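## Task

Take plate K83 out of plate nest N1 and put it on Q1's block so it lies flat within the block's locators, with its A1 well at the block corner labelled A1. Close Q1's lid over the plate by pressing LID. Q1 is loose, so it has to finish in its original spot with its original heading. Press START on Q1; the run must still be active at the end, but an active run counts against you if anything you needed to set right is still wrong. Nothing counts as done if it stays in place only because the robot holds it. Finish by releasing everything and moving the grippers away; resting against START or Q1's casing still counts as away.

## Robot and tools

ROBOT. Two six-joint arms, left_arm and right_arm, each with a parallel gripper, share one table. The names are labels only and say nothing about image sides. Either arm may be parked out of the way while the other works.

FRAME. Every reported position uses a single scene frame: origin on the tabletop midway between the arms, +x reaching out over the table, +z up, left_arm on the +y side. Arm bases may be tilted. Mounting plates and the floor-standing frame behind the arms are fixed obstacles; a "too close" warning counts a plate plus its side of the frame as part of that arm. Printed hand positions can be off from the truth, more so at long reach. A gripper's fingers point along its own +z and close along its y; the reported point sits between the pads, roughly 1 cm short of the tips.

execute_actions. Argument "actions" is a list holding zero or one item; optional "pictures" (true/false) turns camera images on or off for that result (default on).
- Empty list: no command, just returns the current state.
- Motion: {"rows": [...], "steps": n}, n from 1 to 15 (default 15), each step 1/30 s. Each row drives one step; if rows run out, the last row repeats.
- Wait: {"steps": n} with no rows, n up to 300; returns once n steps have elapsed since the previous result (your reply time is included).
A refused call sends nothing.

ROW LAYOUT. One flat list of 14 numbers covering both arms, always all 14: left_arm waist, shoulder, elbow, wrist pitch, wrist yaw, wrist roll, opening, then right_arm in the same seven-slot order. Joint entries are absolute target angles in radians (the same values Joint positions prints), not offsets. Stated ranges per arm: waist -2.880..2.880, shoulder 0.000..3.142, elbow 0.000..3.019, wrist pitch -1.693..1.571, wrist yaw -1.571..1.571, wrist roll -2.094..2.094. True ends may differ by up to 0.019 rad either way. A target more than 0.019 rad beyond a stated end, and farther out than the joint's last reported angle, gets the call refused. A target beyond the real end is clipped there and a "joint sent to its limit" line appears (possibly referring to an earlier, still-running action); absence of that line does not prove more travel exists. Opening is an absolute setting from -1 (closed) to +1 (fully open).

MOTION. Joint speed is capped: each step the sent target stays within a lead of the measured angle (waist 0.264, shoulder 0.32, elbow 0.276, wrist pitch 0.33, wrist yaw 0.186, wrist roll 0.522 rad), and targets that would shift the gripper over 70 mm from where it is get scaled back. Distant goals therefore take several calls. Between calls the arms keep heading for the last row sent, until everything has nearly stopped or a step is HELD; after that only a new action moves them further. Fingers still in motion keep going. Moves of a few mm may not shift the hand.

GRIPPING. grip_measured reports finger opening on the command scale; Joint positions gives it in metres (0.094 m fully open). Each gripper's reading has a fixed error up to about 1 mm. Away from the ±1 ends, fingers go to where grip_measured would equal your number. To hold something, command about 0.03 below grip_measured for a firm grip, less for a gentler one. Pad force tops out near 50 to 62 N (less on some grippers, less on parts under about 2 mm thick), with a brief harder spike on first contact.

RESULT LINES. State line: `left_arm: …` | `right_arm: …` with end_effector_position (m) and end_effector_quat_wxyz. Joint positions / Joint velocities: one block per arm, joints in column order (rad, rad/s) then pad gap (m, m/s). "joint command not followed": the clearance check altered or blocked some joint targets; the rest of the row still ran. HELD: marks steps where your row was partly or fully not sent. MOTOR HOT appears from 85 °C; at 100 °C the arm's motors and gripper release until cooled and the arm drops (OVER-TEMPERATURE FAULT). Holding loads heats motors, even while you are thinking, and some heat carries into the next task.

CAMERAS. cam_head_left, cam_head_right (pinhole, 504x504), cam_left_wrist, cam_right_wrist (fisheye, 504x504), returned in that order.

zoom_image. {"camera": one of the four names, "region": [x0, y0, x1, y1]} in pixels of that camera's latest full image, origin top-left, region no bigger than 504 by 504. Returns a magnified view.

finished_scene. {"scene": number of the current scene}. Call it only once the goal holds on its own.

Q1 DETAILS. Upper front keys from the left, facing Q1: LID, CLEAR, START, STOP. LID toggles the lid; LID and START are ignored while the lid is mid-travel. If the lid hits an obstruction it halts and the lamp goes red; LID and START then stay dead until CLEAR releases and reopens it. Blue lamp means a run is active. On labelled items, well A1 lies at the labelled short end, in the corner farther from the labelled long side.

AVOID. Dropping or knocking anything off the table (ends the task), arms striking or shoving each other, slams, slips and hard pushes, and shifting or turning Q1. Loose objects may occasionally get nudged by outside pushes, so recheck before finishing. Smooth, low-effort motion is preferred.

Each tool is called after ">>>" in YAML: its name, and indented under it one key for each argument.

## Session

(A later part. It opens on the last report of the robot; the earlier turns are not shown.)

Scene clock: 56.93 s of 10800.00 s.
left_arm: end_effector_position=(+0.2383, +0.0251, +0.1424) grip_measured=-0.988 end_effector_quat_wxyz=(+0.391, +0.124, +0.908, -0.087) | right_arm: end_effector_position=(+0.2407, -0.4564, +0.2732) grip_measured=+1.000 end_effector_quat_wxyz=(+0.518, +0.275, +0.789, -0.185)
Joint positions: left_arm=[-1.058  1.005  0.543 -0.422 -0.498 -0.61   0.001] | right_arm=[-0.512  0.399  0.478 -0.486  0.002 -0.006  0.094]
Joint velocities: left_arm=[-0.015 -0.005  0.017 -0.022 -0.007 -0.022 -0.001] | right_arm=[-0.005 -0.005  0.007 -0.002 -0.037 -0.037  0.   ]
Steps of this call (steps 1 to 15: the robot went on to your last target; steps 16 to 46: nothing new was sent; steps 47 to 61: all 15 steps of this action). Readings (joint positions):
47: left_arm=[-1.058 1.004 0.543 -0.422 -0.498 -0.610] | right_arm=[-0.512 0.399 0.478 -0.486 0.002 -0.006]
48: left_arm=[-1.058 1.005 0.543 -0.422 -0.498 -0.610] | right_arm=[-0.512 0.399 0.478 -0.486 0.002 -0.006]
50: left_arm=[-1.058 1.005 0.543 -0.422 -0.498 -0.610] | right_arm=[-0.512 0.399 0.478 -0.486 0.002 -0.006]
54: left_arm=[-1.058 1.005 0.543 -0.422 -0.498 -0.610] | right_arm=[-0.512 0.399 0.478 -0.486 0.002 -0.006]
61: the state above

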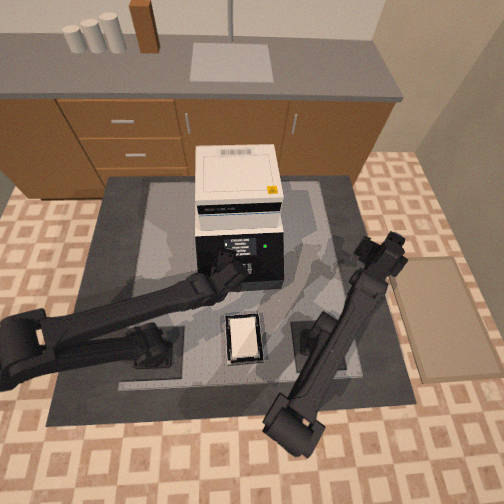

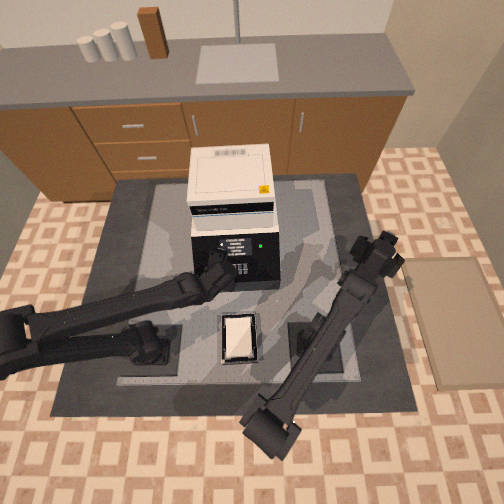

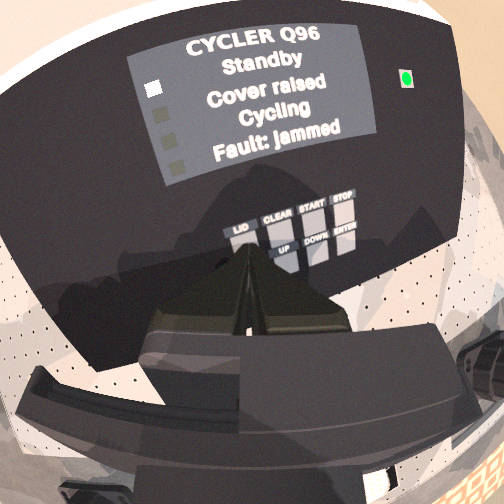

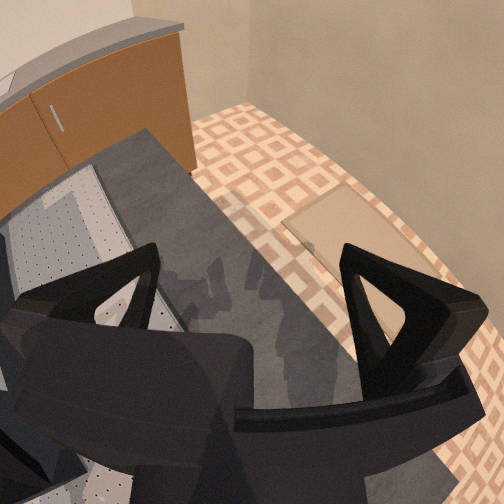

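>>> execute_actions:
  actions:
    - {"rows":[[-1.05,0.95,0.545,-0.40,-0.5,-0.6,-1,-0.5,0.4,0.5,-0.5,0,0,1],[-1.05,0.95,0.545,-0.40,-0.5,-0.6,-1,-0.5,0.4,0.5,-0.5,0,0,1],[-1.05,0.95,0.545,-0.40,-0.5,-0.6,-1,-0.5,0.4,0.5,-0.5,0,0,1],[-1.05,0.95,0.545,-0.40,-0.5,-0.6,-1,-0.5,0.4,0.5,-0.5,0,0,1],[-1.05,0.95,0.545,-0.40,-0.5,-0.6,-1,-0.5,0.4,0.5,-0.5,0,0,1],[-1.05,0.95,0.545,-0.40,-0.5,-0.6,-1,-0.5,0.4,0.5,-0.5,0,0,1],[-1.02,0.95,0.565,-0.40,-0.5,-0.6,-1,-0.5,0.4,0.5,-0.5,0,0,1]]}

>>> execute_actions:
  actions:
    - {"rows":[[-1.02,1.03,0.565,-0.40,-0.5,-0.6,-1,-0.5,0.4,0.5,-0.5,0,0,1]]}

Scene clock: 60.33 s of 10800.00 s.
left_arm: end_effector_position=(+0.2455, +0.0343, +0.1574) grip_measured=-0.988 end_effector_quat_wxyz=(+0.405, +0.103, +0.903, -0.097) | right_arm: end_effector_position=(+0.2407, -0.4564, +0.2732) grip_measured=+1.000 end_effector_quat_wxyz=(+0.518, +0.275, +0.789, -0.185)
Joint positions: left_arm=[-1.027  0.956  0.54  -0.422 -0.498 -0.609  0.001] | right_arm=[-0.512  0.399  0.478 -0.486  0.002 -0.006  0.094]
Joint velocities: left_arm=[ 0.005 -0.005 -0.012 -0.002  0.007  0.037 -0.001] | right_arm=[-0.015 -0.005  0.002  0.012  0.066  0.051  0.   ]
Steps of this call (steps 1 to 15: the robot went on to your last target; steps 16 to 87: nothing new was sent; steps 88 to 102: all 15 steps of this action). Readings (joint positions):
88: left_arm=[-1.058 0.999 0.543 -0.422 -0.498 -0.609] | right_arm=[-0.512 0.399 0.478 -0.486 0.002 -0.006]
89: left_arm=[-1.057 0.990 0.541 -0.422 -0.498 -0.609] | right_arm=[-0.512 0.399 0.478 -0.486 0.002 -0.006]
91: left_arm=[-1.057 0.972 0.540 -0.422 -0.498 -0.609] | right_arm=[-0.512 0.399 0.478 -0.486 0.002 -0.006]
95: left_arm=[-1.049 0.956 0.540 -0.422 -0.498 -0.609] | right_arm=[-0.512 0.399 0.478 -0.486 0.002 -0.006]
102: the state above

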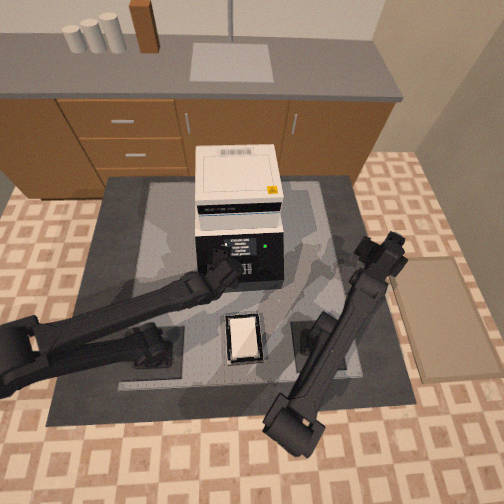

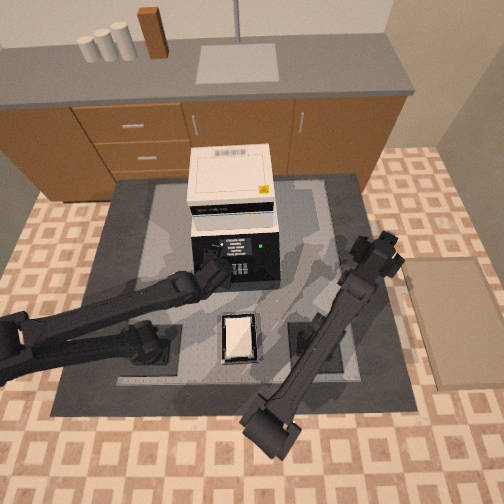

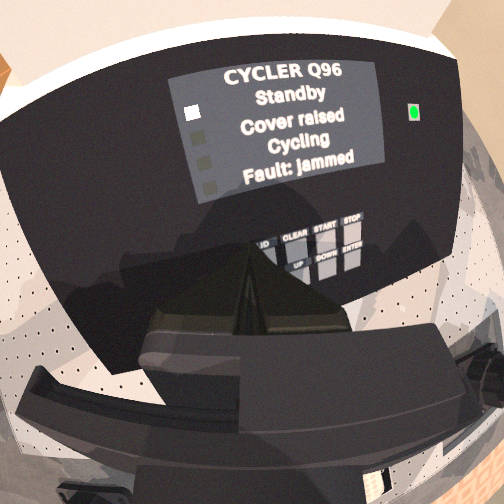

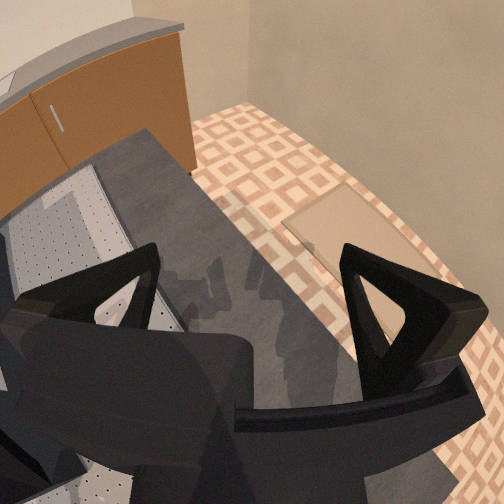

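Scene clock: 60.83 s of 10800.00 s.
left_arm: end_effector_position=(+0.2468, +0.0309, +0.1496) grip_measured=-0.988 end_effector_quat_wxyz=(+0.399, +0.108, +0.906, -0.087) | right_arm: end_effector_position=(+0.2407, -0.4564, +0.2732) grip_measured=+1.000 end_effector_quat_wxyz=(+0.518, +0.275, +0.789, -0.185)
Joint positions: left_arm=[-1.031  0.991  0.546 -0.419 -0.502 -0.609  0.001] | right_arm=[-0.512  0.399  0.478 -0.486  0.002 -0.006  0.094]
Joint velocities: left_arm=[ 0.005  0.005 -0.002  0.002 -0.022 -0.022  0.001] | right_arm=[-0.005 -0.005  0.002  0.012  0.051  0.037  0.   ]
Steps of this call (steps 1 to 15: all 15 steps of this action). Readings (joint positions):
1: left_arm=[-1.027 0.961 0.540 -0.422 -0.498 -0.609] | right_arm=[-0.512 0.399 0.478 -0.486 0.002 -0.006]
2: left_arm=[-1.027 0.972 0.540 -0.421 -0.498 -0.609] | right_arm=[-0.512 0.399 0.478 -0.486 0.002 -0.006]
4: left_arm=[-1.031 0.989 0.545 -0.419 -0.502 -0.609] | right_arm=[-0.512 0.399 0.478 -0.486 0.002 -0.006]
8: left_arm=[-1.031 0.991 0.546 -0.419 -0.502 -0.609] | right_arm=[-0.512 0.399 0.478 -0.486 0.002 -0.006]
15: the state above

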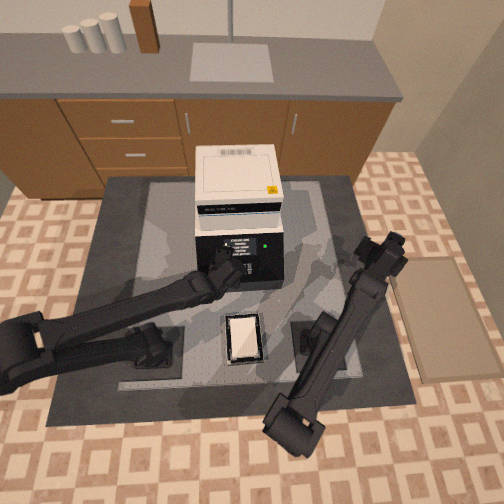

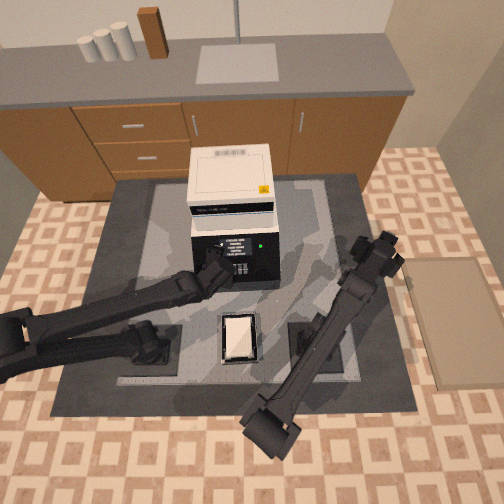

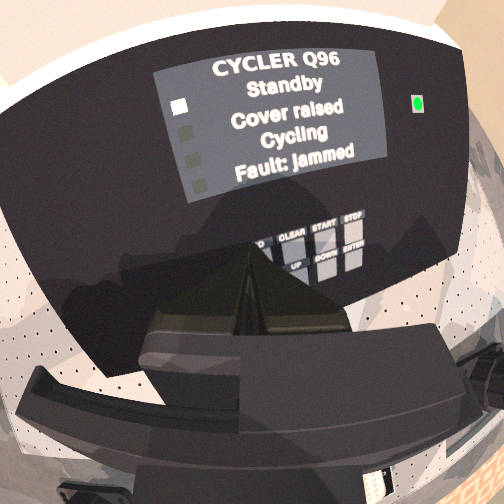

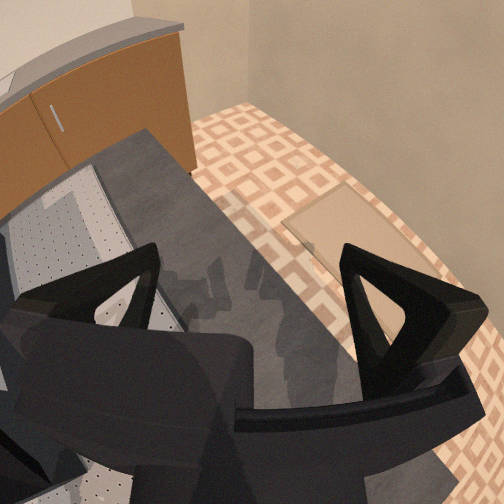

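>>> execute_actions:
  actions:
    - {"rows":[[-1.03,0.96,0.58,-0.40,-0.5,-0.6,-1,-0.5,0.4,0.5,-0.5,0,0,1],[-1.03,0.96,0.58,-0.40,-0.5,-0.6,-1,-0.5,0.4,0.5,-0.5,0,0,1],[-1.03,0.96,0.58,-0.40,-0.5,-0.6,-1,-0.5,0.4,0.5,-0.5,0,0,1],[-1.03,0.96,0.58,-0.40,-0.5,-0.6,-1,-0.5,0.4,0.5,-0.5,0,0,1],[-1.053,0.96,0.58,-0.40,-0.5,-0.6,-1,-0.5,0.4,0.5,-0.5,0,0,1]]}
  pictures: false

>>> execute_actions:
  actions:
    - {"rows":[[-1.05,1.07,0.58,-0.40,-0.5,-0.6,-1,-0.5,0.4,0.5,-0.5,0,0,1]]}

Scene clock: 64.13 s of 10800.00 s.
left_arm: end_effector_position=(+0.2432, +0.0279, +0.1564) grip_measured=-0.988 end_effector_quat_wxyz=(+0.404, +0.111, +0.903, -0.098) | right_arm: end_effector_position=(+0.2407, -0.4564, +0.2732) grip_measured=+1.000 end_effector_quat_wxyz=(+0.518, +0.275, +0.789, -0.185)
Joint positions: left_arm=[-1.043  0.971  0.547 -0.419 -0.501 -0.609  0.001] | right_arm=[-0.512  0.399  0.478 -0.486  0.002 -0.006  0.094]
Joint velocities: left_arm=[ 0.005 -0.024 -0.017  0.002 -0.022 -0.022  0.   ] | right_arm=[-0.005  0.005 -0.002 -0.002  0.037 -0.007  0.   ]
Steps of this call (steps 1 to 15: the robot went on to your last target; steps 16 to 84: nothing new was sent; steps 85 to 99: all 15 steps of this action). Readings (joint positions):
85: left_arm=[-1.031 0.986 0.547 -0.419 -0.501 -0.609] | right_arm=[-0.512 0.399 0.478 -0.486 0.002 -0.006]
86: left_arm=[-1.031 0.982 0.547 -0.419 -0.501 -0.609] | right_arm=[-0.512 0.399 0.478 -0.486 0.002 -0.006]
88: left_arm=[-1.031 0.975 0.547 -0.419 -0.501 -0.609] | right_arm=[-0.512 0.399 0.478 -0.486 0.002 -0.006]
92: left_arm=[-1.040 0.971 0.547 -0.419 -0.501 -0.609] | right_arm=[-0.512 0.399 0.478 -0.486 0.002 -0.006]
99: the state above

Scene clock: 64.63 s of 10800.00 s.
left_arm: end_effector_position=(+0.2442, +0.0184, +0.1465) grip_measured=-0.988 end_effector_quat_wxyz=(+0.395, +0.121, +0.906, -0.086) | right_arm: end_effector_position=(+0.2407, -0.4564, +0.2732) grip_measured=+1.000 end_effector_quat_wxyz=(+0.518, +0.275, +0.789, -0.185)
Joint positions: left_arm=[-1.056  1.028  0.564 -0.413 -0.506 -0.609  0.001] | right_arm=[-0.512  0.399  0.478 -0.486  0.002 -0.006  0.094]
Joint velocities: left_arm=[-0.005 -0.015 -0.007  0.012 -0.007  0.037 -0.001] | right_arm=[-0.015  0.005 -0.007 -0.002 -0.022 -0.037  0.   ]
Steps of this call (steps 1 to 15: all 15 steps of this action). Readings (joint positions):
1: left_arm=[-1.043 0.978 0.547 -0.419 -0.501 -0.609] | right_arm=[-0.512 0.399 0.478 -0.486 0.002 -0.006]
2: left_arm=[-1.043 0.995 0.549 -0.418 -0.501 -0.609] | right_arm=[-0.512 0.399 0.478 -0.486 0.002 -0.006]
4: left_arm=[-1.052 1.018 0.559 -0.415 -0.506 -0.609] | right_arm=[-0.512 0.399 0.478 -0.486 0.002 -0.006]
8: left_arm=[-1.056 1.028 0.564 -0.413 -0.506 -0.609] | right_arm=[-0.512 0.399 0.478 -0.486 0.002 -0.006]
15: the state above

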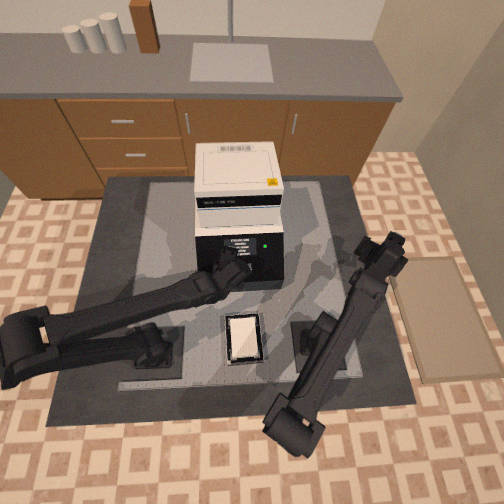

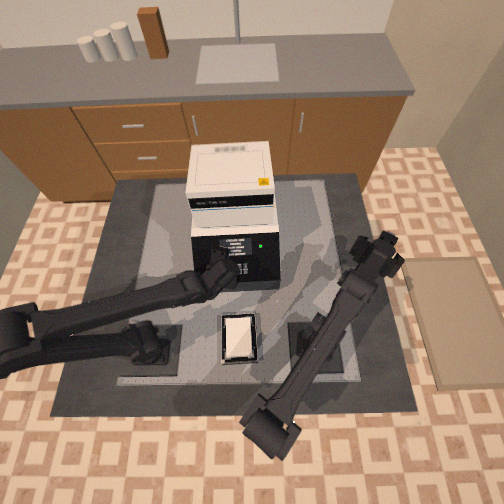

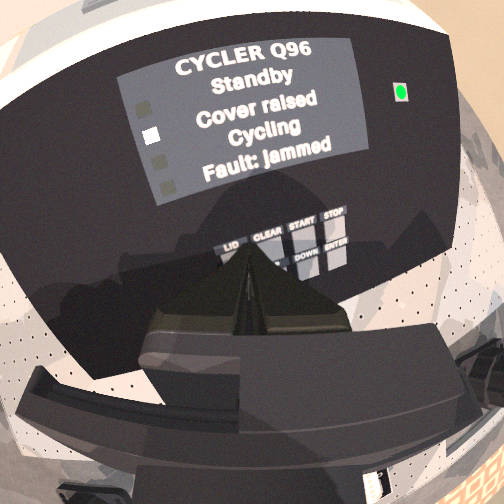

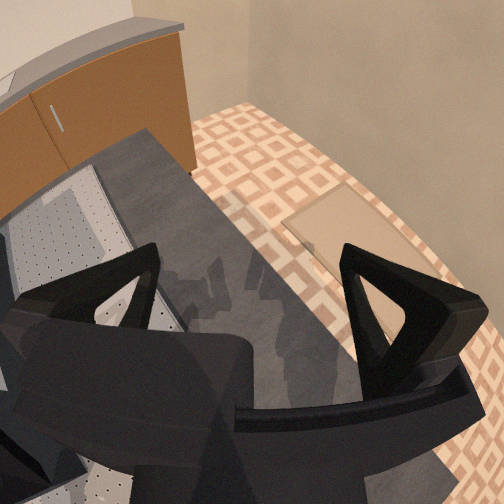

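>>> execute_actions:
  actions:
    - {"rows":[[-1.1,0.9,0.6,-0.40,-0.5,-0.6,-1,-0.5,0.4,0.5,-0.5,0,0,1]],"steps":8}
  pictures: false

>>> execute_actions:
  actions:
    - {"rows":[[-1.38,1.0,0.9,-1.27,0,-1.4,1,-0.5,0.4,0.5,-0.5,0,0,1]]}
  pictures: false

>>> execute_actions:
  actions:
    - {"rows":[[-1.38,1.2,0.945,-1.27,0,-1.46,1,-0.5,0.4,0.5,-0.5,0,0,1]]}
  pictures: false

>>> execute_actions:
  actions:
    - {"steps":12}

>>> zoom_image:
  camera: "cam_head_right"
  region: [170, 110, 310, 260]

Scene clock: 67.77 s of 10800.00 s.
left_arm: end_effector_position=(+0.2304, +0.0134, +0.1965) grip_measured=-0.988 end_effector_quat_wxyz=(+0.430, +0.116, +0.883, -0.148) | right_arm: end_effector_position=(+0.2407, -0.4564, +0.2732) grip_measured=+1.000 end_effector_quat_wxyz=(+0.518, +0.275, +0.789, -0.185)
Joint positions: left_arm=[-1.094  0.885  0.566 -0.413 -0.502 -0.609  0.001] | right_arm=[-0.512  0.399  0.478 -0.486  0.002 -0.006  0.094]
Joint velocities: left_arm=[-0.005 -0.073 -0.007 -0.002 -0.037  0.037 -0.001] | right_arm=[ 0.005 -0.005  0.002 -0.007 -0.022 -0.022  0.   ]
Steps of this call (steps 1 to 15: the robot went on to your last target; steps 16 to 86: nothing new was sent; steps 87 to 94: all 8 steps of this action). Readings (joint positions):
87: left_arm=[-1.060 1.017 0.565 -0.413 -0.505 -0.609] | right_arm=[-0.512 0.399 0.478 -0.486 0.002 -0.006]
88: left_arm=[-1.068 0.996 0.565 -0.413 -0.503 -0.609] | right_arm=[-0.512 0.399 0.478 -0.486 0.002 -0.006]
90: left_arm=[-1.085 0.944 0.566 -0.413 -0.502 -0.609] | right_arm=[-0.512 0.399 0.478 -0.486 0.002 -0.006]
94: the state above

Scene clock: 68.27 s of 10800.00 s.
left_arm: end_effector_position=(+0.0433, +0.0053, +0.1947) grip_measured=+1.000 end_effector_quat_wxyz=(+0.019, +0.028, +0.995, -0.093) | right_arm: end_effector_position=(+0.2407, -0.4564, +0.2732) grip_measured=+1.000 end_effector_quat_wxyz=(+0.518, +0.275, +0.789, -0.185)
Joint positions: left_arm=[-1.39   1.001  0.87  -1.25  -0.    -1.338  0.094] | right_arm=[-0.512  0.399  0.478 -0.486  0.002 -0.006  0.094]
Joint velocities: left_arm=[ 0.015 -0.005  0.002 -0.066  0.007 -0.315  0.   ] | right_arm=[ 0.005  0.005 -0.017 -0.012 -0.037 -0.022  0.   ]
Steps of this call (steps 1 to 15: all 15 steps of this action). Readings (joint positions):
1: left_arm=[-1.105 0.888 0.580 -0.453 -0.457 -0.657] | right_arm=[-0.512 0.399 0.478 -0.486 0.002 -0.006]
2: left_arm=[-1.137 0.901 0.605 -0.517 -0.403 -0.714] | right_arm=[-0.512 0.399 0.478 -0.486 0.002 -0.006]
4: left_arm=[-1.225 0.937 0.673 -0.645 -0.279 -0.834] | right_arm=[-0.512 0.399 0.478 -0.486 0.002 -0.006]
8: left_arm=[-1.379 1.002 0.844 -1.035 -0.010 -1.141] | right_arm=[-0.512 0.399 0.478 -0.486 0.002 -0.006]
15: the state above

Scene clock: 68.77 s of 10800.00 s.
left_arm: end_effector_position=(+0.0470, -0.0145, +0.1490) grip_measured=+1.000 end_effector_quat_wxyz=(+0.001, -0.025, +1.000, -0.003) | right_arm: end_effector_position=(+0.2407, -0.4564, +0.2732) grip_measured=+1.000 end_effector_quat_wxyz=(+0.518, +0.275, +0.789, -0.185)
Joint positions: left_arm=[-1.39   1.215  0.912 -1.261 -0.    -1.446  0.094] | right_arm=[-0.512  0.399  0.478 -0.486  0.002 -0.006  0.094]
Joint velocities: left_arm=[-0.005 -0.073 -0.002 -0.017  0.022 -0.066  0.   ] | right_arm=[-0.005 -0.015 -0.002 -0.002 -0.007  0.051  0.   ]
Steps of this call (steps 1 to 15: all 15 steps of this action). Readings (joint positions):
1: left_arm=[-1.390 1.016 0.873 -1.256 -0.000 -1.360] | right_arm=[-0.512 0.399 0.478 -0.486 0.002 -0.006]
2: left_arm=[-1.390 1.046 0.886 -1.260 -0.000 -1.378] | right_arm=[-0.512 0.399 0.478 -0.486 0.002 -0.006]
4: left_arm=[-1.390 1.133 0.908 -1.261 -0.000 -1.404] | right_arm=[-0.512 0.399 0.478 -0.486 0.002 -0.006]
8: left_arm=[-1.390 1.233 0.912 -1.261 -0.000 -1.430] | right_arm=[-0.512 0.399 0.478 -0.486 0.002 -0.006]
15: the state above

Scene clock: 69.17 s of 10800.00 s.
left_arm: end_effector_position=(+0.0470, -0.0144, +0.1496) grip_measured=+1.000 end_effector_quat_wxyz=(+0.001, -0.027, +1.000, -0.004) | right_arm: end_effector_position=(+0.2407, -0.4564, +0.2732) grip_measured=+1.000 end_effector_quat_wxyz=(+0.518, +0.275, +0.789, -0.185)
Joint positions: left_arm=[-1.39   1.214  0.912 -1.261 -0.    -1.449  0.094] | right_arm=[-0.512  0.399  0.478 -0.486  0.002 -0.006  0.094]
Joint velocities: left_arm=[-0.024  0.015  0.002  0.002  0.007 -0.037  0.   ] | right_arm=[-0.005 -0.015  0.007  0.002  0.051  0.007  0.   ]
Steps of this call (steps 1 to 12: the robot went on to your last target). Readings (joint positions):
1: left_arm=[-1.390 1.214 0.912 -1.261 -0.000 -1.446] | right_arm=[-0.512 0.399 0.478 -0.486 0.002 -0.006]
2: left_arm=[-1.390 1.214 0.912 -1.261 -0.000 -1.447] | right_arm=[-0.512 0.399 0.478 -0.486 0.002 -0.006]
4: left_arm=[-1.390 1.214 0.912 -1.261 -0.000 -1.448] | right_arm=[-0.512 0.399 0.478 -0.486 0.002 -0.006]
8: left_arm=[-1.390 1.214 0.912 -1.261 -0.000 -1.449] | right_arm=[-0.512 0.399 0.478 -0.486 0.002 -0.006]
12: the state above

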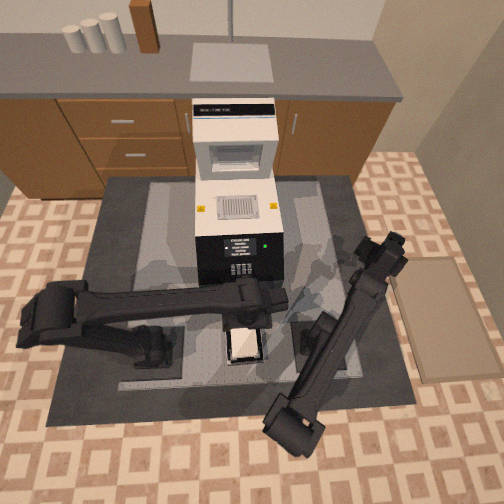

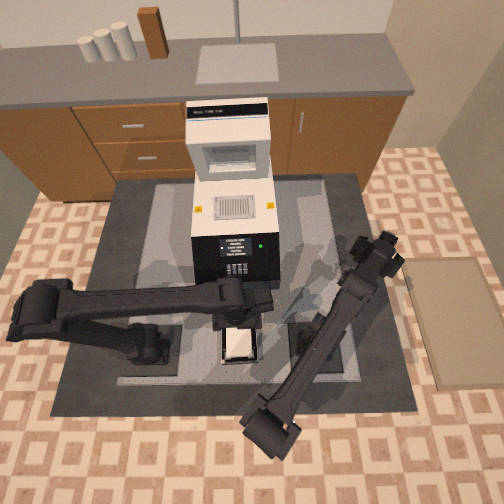

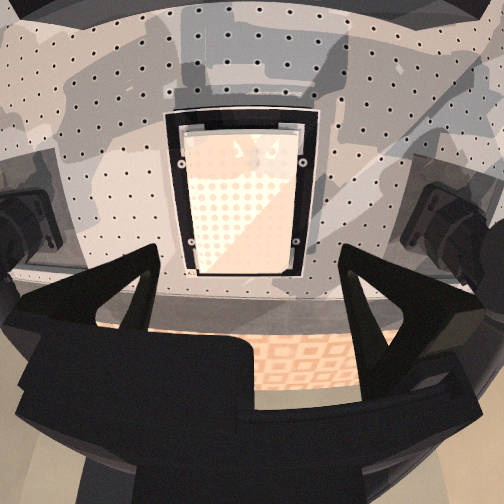

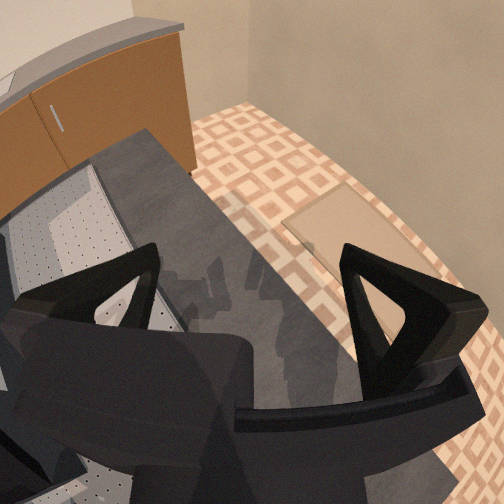

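Region (170, 110, 310, 260) of cam_head_right's 504x504 image, scaled by 3.360, with more detail than that image has; it fills the left 470 columns of this view, and the rest is white.

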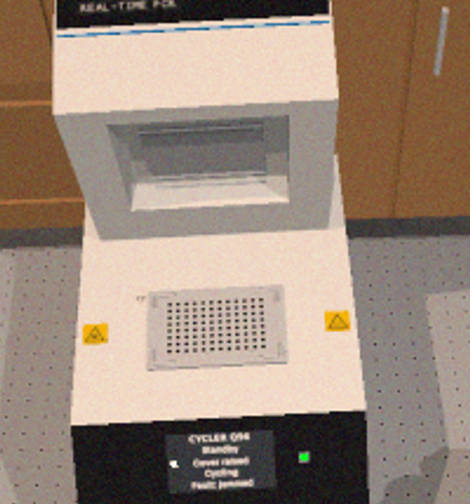

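>>> zoom_image:
  camera: "cam_left_wrist"
  region: [150, 90, 340, 290]

>>> zoom_image:
  camera: "cam_head_right"
  region: [210, 325, 270, 375]

Region (150, 90, 340, 290) of cam_left_wrist's 504x504 image, scaled by 2.520, with more detail than that image has; it fills the left 479 columns of this view, and the rest is white.

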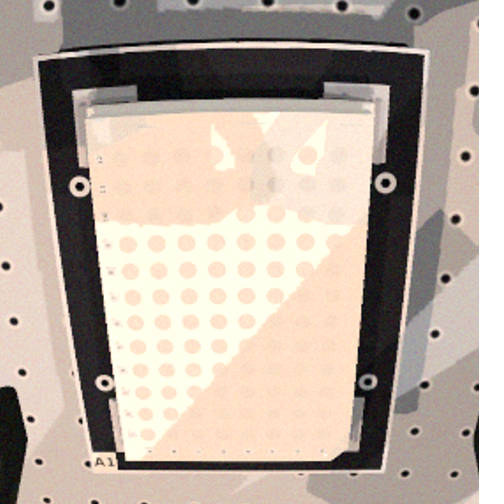

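Region (210, 325, 270, 375) of cam_head_right's 504x504 image, scaled by 8.400, with more detail than that image has.

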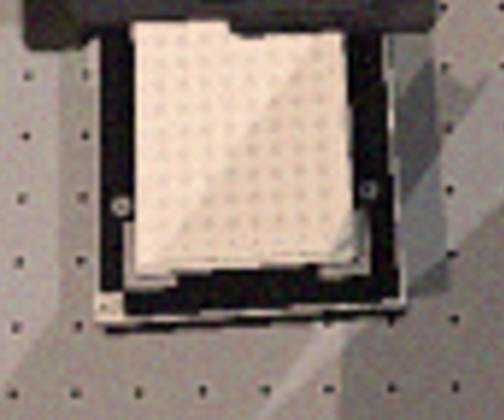

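>>> execute_actions:
  actions:
    - {"rows":[[-1.44,1.285,0.785,-1.015,0,-1.53,1,-0.5,0.4,0.5,-0.5,0,0,1]]}
  pictures: false

>>> execute_actions:
  actions:
    - {"steps":10}

Scene clock: 74.37 s of 10800.00 s.
left_arm: end_effector_position=(+0.0324, -0.0144, +0.0752) grip_measured=+1.000 end_effector_quat_wxyz=(+0.001, -0.038, +0.999, -0.004) | right_arm: end_effector_position=(+0.2407, -0.4564, +0.2732) grip_measured=+1.000 end_effector_quat_wxyz=(+0.518, +0.275, +0.789, -0.185)
Joint positions: left_arm=[-1.436  1.299  0.77  -1.034 -0.001 -1.517  0.094] | right_arm=[-0.512  0.399  0.478 -0.486  0.002 -0.006  0.094]
Joint velocities: left_arm=[-0.005 -0.005  0.007 -0.012  0.007 -0.037  0.   ] | right_arm=[-0.005  0.005  0.007  0.002  0.007 -0.037  0.   ]
Steps of this call (steps 1 to 15: the robot went on to your last target; steps 16 to 141: nothing new was sent; steps 142 to 156: all 15 steps of this action). Readings (joint positions):
142: left_arm=[-1.394 1.215 0.893 -1.211 -0.002 -1.462] | right_arm=[-0.512 0.399 0.478 -0.486 0.002 -0.006]
143: left_arm=[-1.401 1.217 0.864 -1.137 -0.002 -1.473] | right_arm=[-0.512 0.399 0.478 -0.486 0.002 -0.006]
145: left_arm=[-1.421 1.246 0.812 -1.063 -0.002 -1.490] | right_arm=[-0.512 0.399 0.478 -0.486 0.002 -0.006]
149: left_arm=[-1.436 1.299 0.771 -1.042 -0.001 -1.508] | right_arm=[-0.512 0.399 0.478 -0.486 0.002 -0.006]
156: the state above

Scene clock: 74.70 s of 10800.00 s.
left_arm: end_effector_position=(+0.0324, -0.0144, +0.0752) grip_measured=+1.000 end_effector_quat_wxyz=(+0.001, -0.040, +0.999, -0.004) | right_arm: end_effector_position=(+0.2407, -0.4564, +0.2732) grip_measured=+1.000 end_effector_quat_wxyz=(+0.518, +0.275, +0.789, -0.185)
Joint positions: left_arm=[-1.436  1.299  0.77  -1.034 -0.001 -1.52   0.094] | right_arm=[-0.512  0.399  0.478 -0.486  0.002 -0.006  0.094]
Joint velocities: left_arm=[ 0.015 -0.005 -0.002  0.002 -0.007 -0.066  0.   ] | right_arm=[-0.005 -0.005  0.002 -0.012 -0.037 -0.007  0.   ]
Steps of this call (steps 1 to 10: the robot went on to your last target). Readings (joint positions):
1: left_arm=[-1.436 1.299 0.770 -1.034 -0.001 -1.518] | right_arm=[-0.512 0.399 0.478 -0.486 0.002 -0.006]
2: left_arm=[-1.436 1.299 0.770 -1.034 -0.001 -1.518] | right_arm=[-0.512 0.399 0.478 -0.486 0.002 -0.006]
4: left_arm=[-1.436 1.299 0.770 -1.034 -0.001 -1.519] | right_arm=[-0.512 0.399 0.478 -0.486 0.002 -0.006]
8: left_arm=[-1.436 1.299 0.770 -1.034 -0.001 -1.519] | right_arm=[-0.512 0.399 0.478 -0.486 0.002 -0.006]
10: the state above

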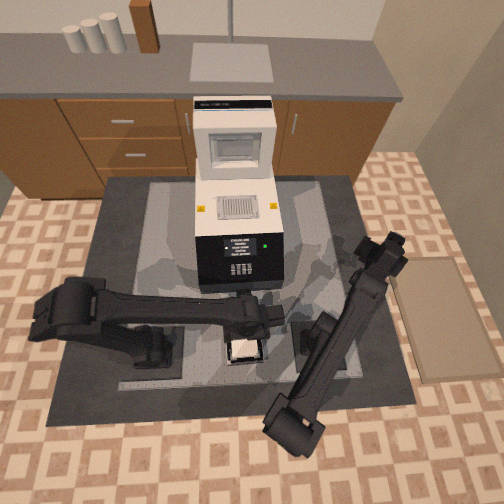

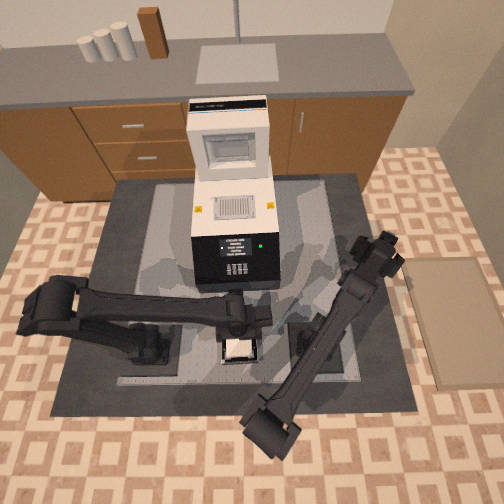

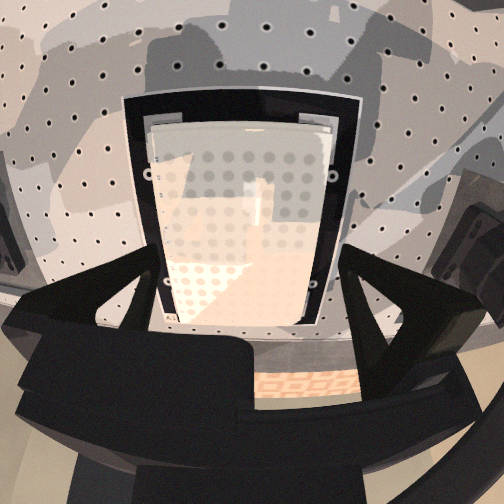

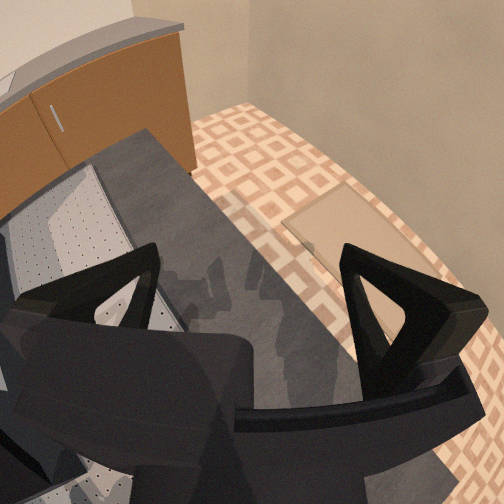

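>>> execute_actions:
  actions:
    - {"rows":[[-1.44,1.318,0.725,-0.945,0,-1.53,1,-0.5,0.4,0.5,-0.5,0,0,1]]}

Scene clock: 76.90 s of 10800.00 s.
left_arm: end_effector_position=(+0.0328, -0.0174, +0.0682) grip_measured=+1.000 end_effector_quat_wxyz=(+0.002, -0.040, +0.999, -0.021) | right_arm: end_effector_position=(+0.2407, -0.4564, +0.2732) grip_measured=+1.000 end_effector_quat_wxyz=(+0.518, +0.275, +0.789, -0.185)
Joint positions: left_arm=[-1.436  1.296  0.746 -0.979 -0.001 -1.52   0.094] | right_arm=[-0.512  0.399  0.478 -0.486  0.002 -0.006  0.094]
Joint velocities: left_arm=[-0.005 -0.015 -0.007  0.007  0.037 -0.125  0.   ] | right_arm=[ 0.005  0.015  0.012  0.017  0.022 -0.037  0.   ]
Steps of this call (steps 1 to 15: the robot went on to your last target; steps 16 to 51: nothing new was sent; steps 52 to 66: all 15 steps of this action). Readings (joint positions):
52: left_arm=[-1.436 1.299 0.764 -1.018 -0.001 -1.520] | right_arm=[-0.512 0.399 0.478 -0.486 0.002 -0.006]
53: left_arm=[-1.436 1.299 0.754 -0.994 -0.001 -1.520] | right_arm=[-0.512 0.399 0.478 -0.486 0.002 -0.006]
55: left_arm=[-1.436 1.297 0.747 -0.981 -0.001 -1.520] | right_arm=[-0.512 0.399 0.478 -0.486 0.002 -0.006]
59: left_arm=[-1.436 1.296 0.746 -0.979 -0.001 -1.520] | right_arm=[-0.512 0.399 0.478 -0.486 0.002 -0.006]
66: the state above

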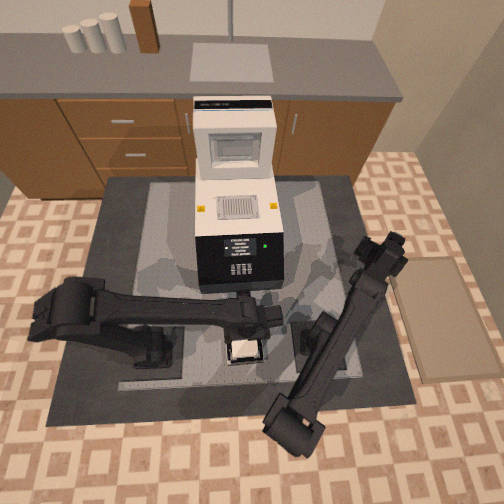

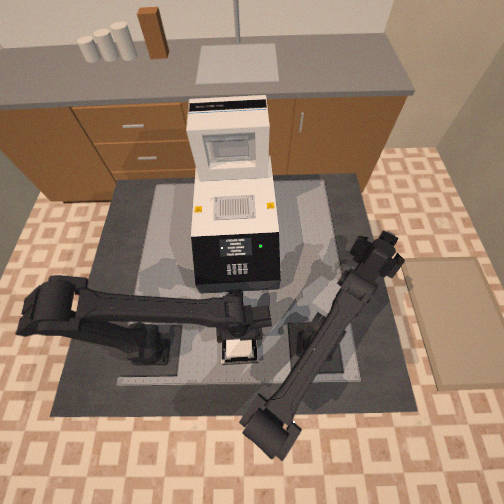

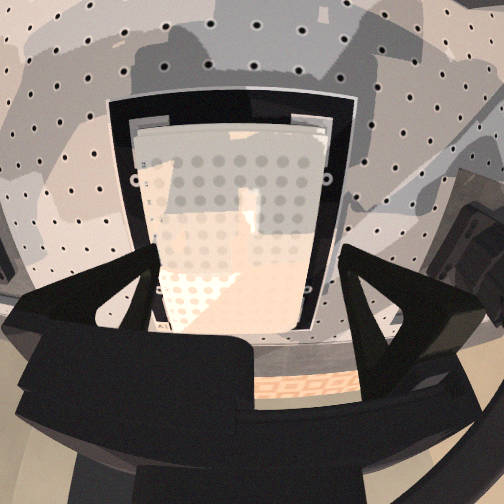

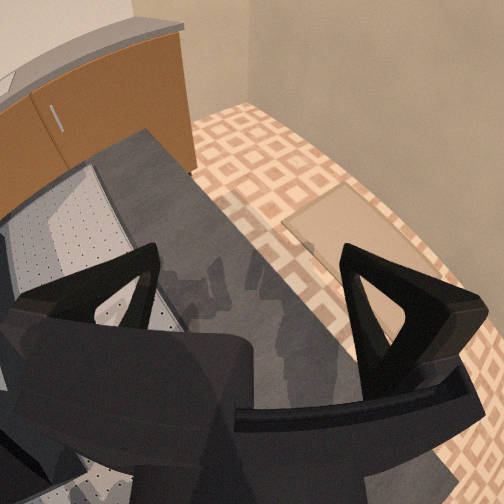

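>>> execute_actions:
  actions:
    - {"rows":[[-1.44,1.27,0.75,-0.98,0,-1.53,1,-0.5,0.4,0.5,-0.5,0,0,1],[-1.44,1.27,0.75,-0.98,0,-1.53,1,-0.5,0.4,0.5,-0.5,0,0,1],[-1.44,1.27,0.75,-0.98,0,-1.53,1,-0.5,0.4,0.5,-0.5,0,0,1],[-1.44,1.27,0.75,-0.98,0,-1.53,1,-0.5,0.4,0.5,-0.5,0,0,1],[-1.44,1.27,0.75,-1.04,0,-1.53,1,-0.5,0.4,0.5,-0.5,0,0,1]]}

Scene clock: 79.27 s of 10800.00 s.
left_arm: end_effector_position=(+0.0314, -0.0070, +0.0712) grip_measured=+1.000 end_effector_quat_wxyz=(+0.001, -0.040, +0.999, -0.004) | right_arm: end_effector_position=(+0.2407, -0.4564, +0.2732) grip_measured=+1.000 end_effector_quat_wxyz=(+0.518, +0.275, +0.789, -0.185)
Joint positions: left_arm=[-1.436  1.284  0.746 -1.023 -0.001 -1.52   0.094] | right_arm=[-0.512  0.399  0.478 -0.486  0.002 -0.006  0.094]
Joint velocities: left_arm=[-0.005 -0.015 -0.002  0.002  0.037 -0.007  0.   ] | right_arm=[-0.015 -0.005 -0.002  0.002 -0.037 -0.095  0.   ]
Steps of this call (steps 1 to 15: the robot went on to your last target; steps 16 to 56: nothing new was sent; steps 57 to 71: all 15 steps of this action). Readings (joint positions):
57: left_arm=[-1.436 1.293 0.746 -0.979 -0.001 -1.520] | right_arm=[-0.512 0.399 0.478 -0.486 0.002 -0.006]
58: left_arm=[-1.436 1.289 0.746 -0.979 -0.001 -1.520] | right_arm=[-0.512 0.399 0.478 -0.486 0.002 -0.006]
60: left_arm=[-1.436 1.285 0.746 -0.979 -0.001 -1.520] | right_arm=[-0.512 0.399 0.478 -0.486 0.002 -0.006]
64: left_arm=[-1.436 1.284 0.746 -1.018 -0.001 -1.520] | right_arm=[-0.512 0.399 0.478 -0.486 0.002 -0.006]
71: the state above

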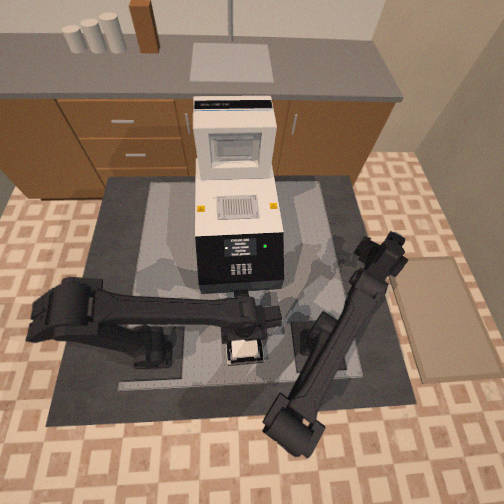

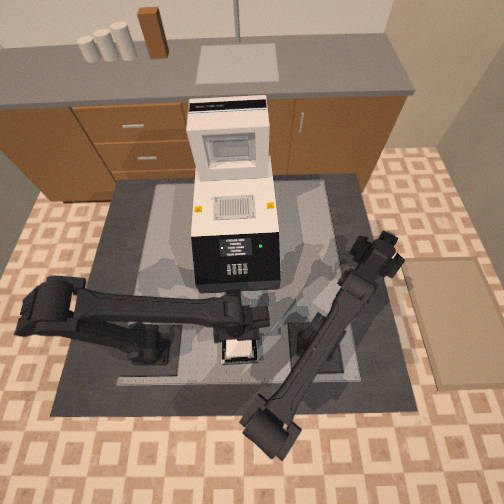

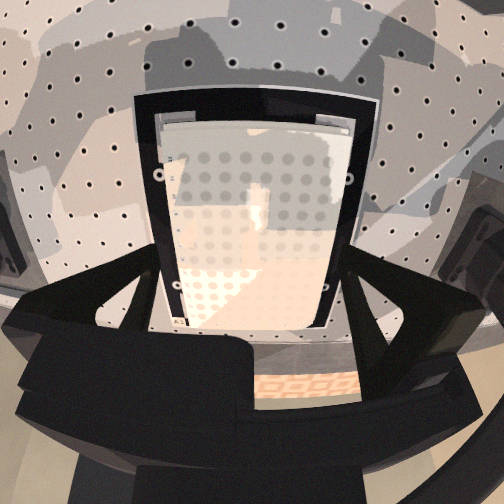

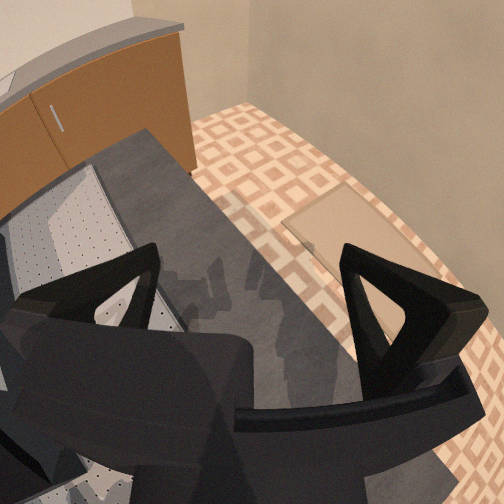

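>>> execute_actions:
  actions:
    - {"rows":[[-1.44,1.325,0.75,-0.975,0,-1.53,1,-0.5,0.4,0.5,-0.5,0,0,1]]}

Scene clock: 82.60 s of 10800.00 s.
left_arm: end_effector_position=(+0.0321, -0.0120, +0.0610) grip_measured=+1.000 end_effector_quat_wxyz=(+0.001, -0.040, +0.999, -0.002) | right_arm: end_effector_position=(+0.2407, -0.4564, +0.2732) grip_measured=+1.000 end_effector_quat_wxyz=(+0.518, +0.275, +0.789, -0.185)
Joint positions: left_arm=[-1.436  1.32   0.746 -0.993 -0.001 -1.52   0.094] | right_arm=[-0.512  0.399  0.478 -0.486  0.002 -0.006  0.094]
Joint velocities: left_arm=[-0.005 -0.005 -0.027  0.002  0.051  0.022  0.   ] | right_arm=[ 0.005  0.005 -0.002  0.007 -0.007 -0.022  0.   ]
Steps of this call (steps 1 to 15: the robot went on to your last target; steps 16 to 85: nothing new was sent; steps 86 to 100: all 15 steps of this action). Readings (joint positions):
86: left_arm=[-1.436 1.286 0.746 -1.018 -0.001 -1.520] | right_arm=[-0.512 0.399 0.478 -0.486 0.002 -0.006]
87: left_arm=[-1.436 1.291 0.746 -1.009 -0.001 -1.520] | right_arm=[-0.512 0.399 0.478 -0.486 0.002 -0.006]
89: left_arm=[-1.436 1.305 0.746 -0.998 -0.001 -1.520] | right_arm=[-0.512 0.399 0.478 -0.486 0.002 -0.006]
93: left_arm=[-1.436 1.319 0.746 -0.994 -0.001 -1.520] | right_arm=[-0.512 0.399 0.478 -0.486 0.002 -0.006]
100: the state above

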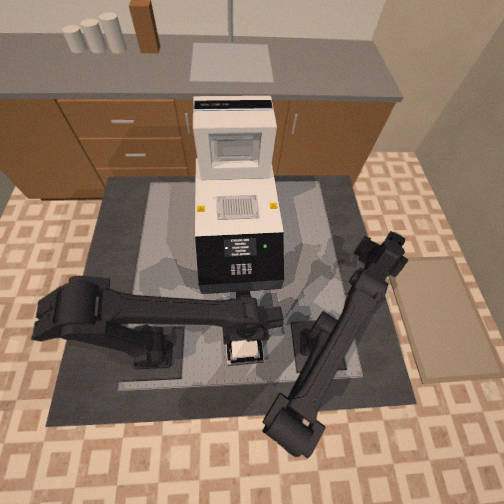

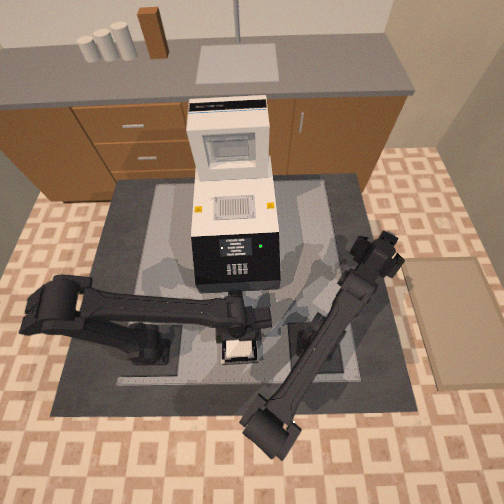

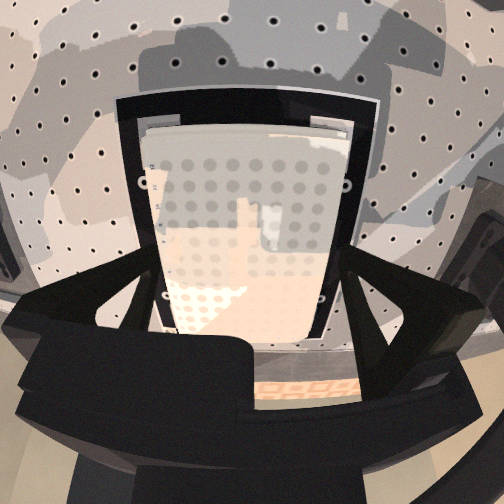

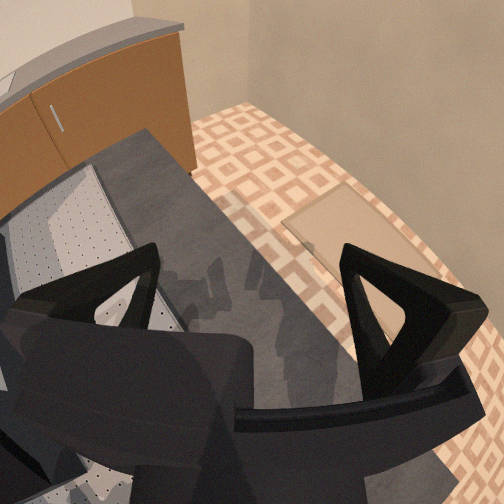

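>>> execute_actions:
  actions:
    - {"rows":[[-1.44,1.355,0.70,-0.915,0,-1.53,1,-0.5,0.4,0.5,-0.5,0,0,1]]}

Scene clock: 85.53 s of 10800.00 s.
left_arm: end_effector_position=(+0.0320, -0.0112, +0.0512) grip_measured=+1.000 end_effector_quat_wxyz=(+0.001, -0.040, +0.999, -0.008) | right_arm: end_effector_position=(+0.2407, -0.4564, +0.2732) grip_measured=+1.000 end_effector_quat_wxyz=(+0.518, +0.275, +0.789, -0.185)
Joint positions: left_arm=[-1.436  1.326  0.721 -0.948 -0.001 -1.521  0.094] | right_arm=[-0.512  0.399  0.478 -0.486  0.002 -0.006  0.094]
Joint velocities: left_arm=[-0.005 -0.015 -0.002 -0.007 -0.037 -0.037  0.   ] | right_arm=[ 0.005 -0.005 -0.017 -0.022 -0.022 -0.037  0.   ]
Steps of this call (steps 1 to 15: the robot went on to your last target; steps 16 to 73: nothing new was sent; steps 74 to 88: all 15 steps of this action). Readings (joint positions):
74: left_arm=[-1.436 1.320 0.739 -0.979 -0.001 -1.520] | right_arm=[-0.512 0.399 0.478 -0.486 0.002 -0.006]
75: left_arm=[-1.436 1.322 0.730 -0.960 -0.001 -1.520] | right_arm=[-0.512 0.399 0.478 -0.486 0.002 -0.006]
77: left_arm=[-1.436 1.326 0.721 -0.948 -0.001 -1.521] | right_arm=[-0.512 0.399 0.478 -0.486 0.002 -0.006]
81: left_arm=[-1.436 1.326 0.721 -0.948 -0.001 -1.521] | right_arm=[-0.512 0.399 0.478 -0.486 0.002 -0.006]
88: the state above

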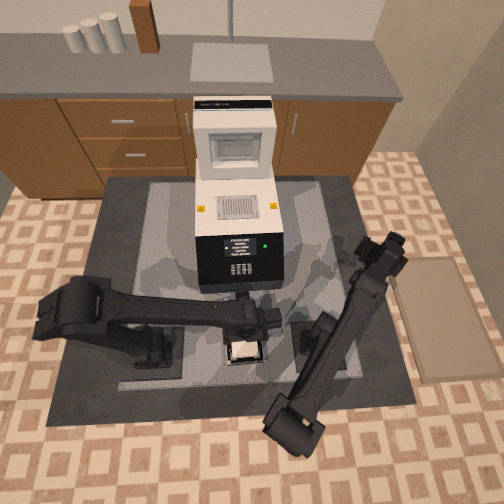

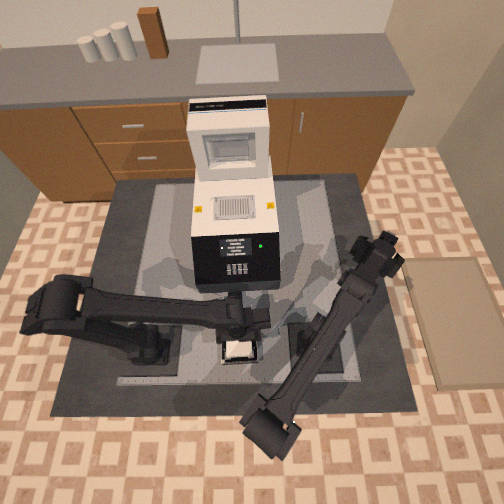

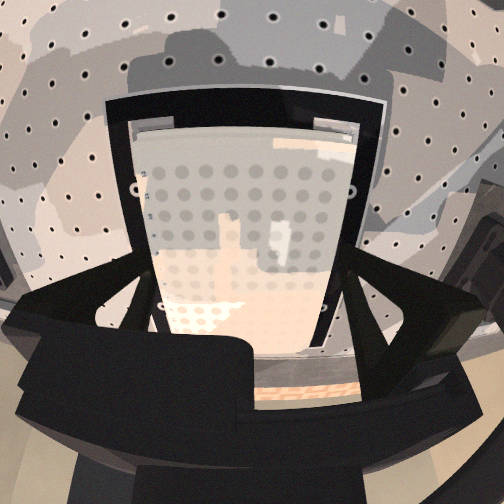

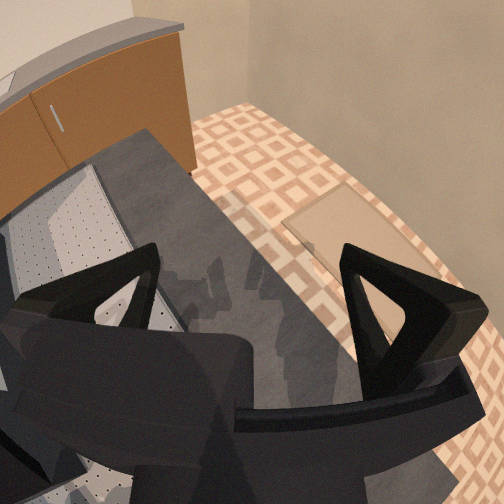

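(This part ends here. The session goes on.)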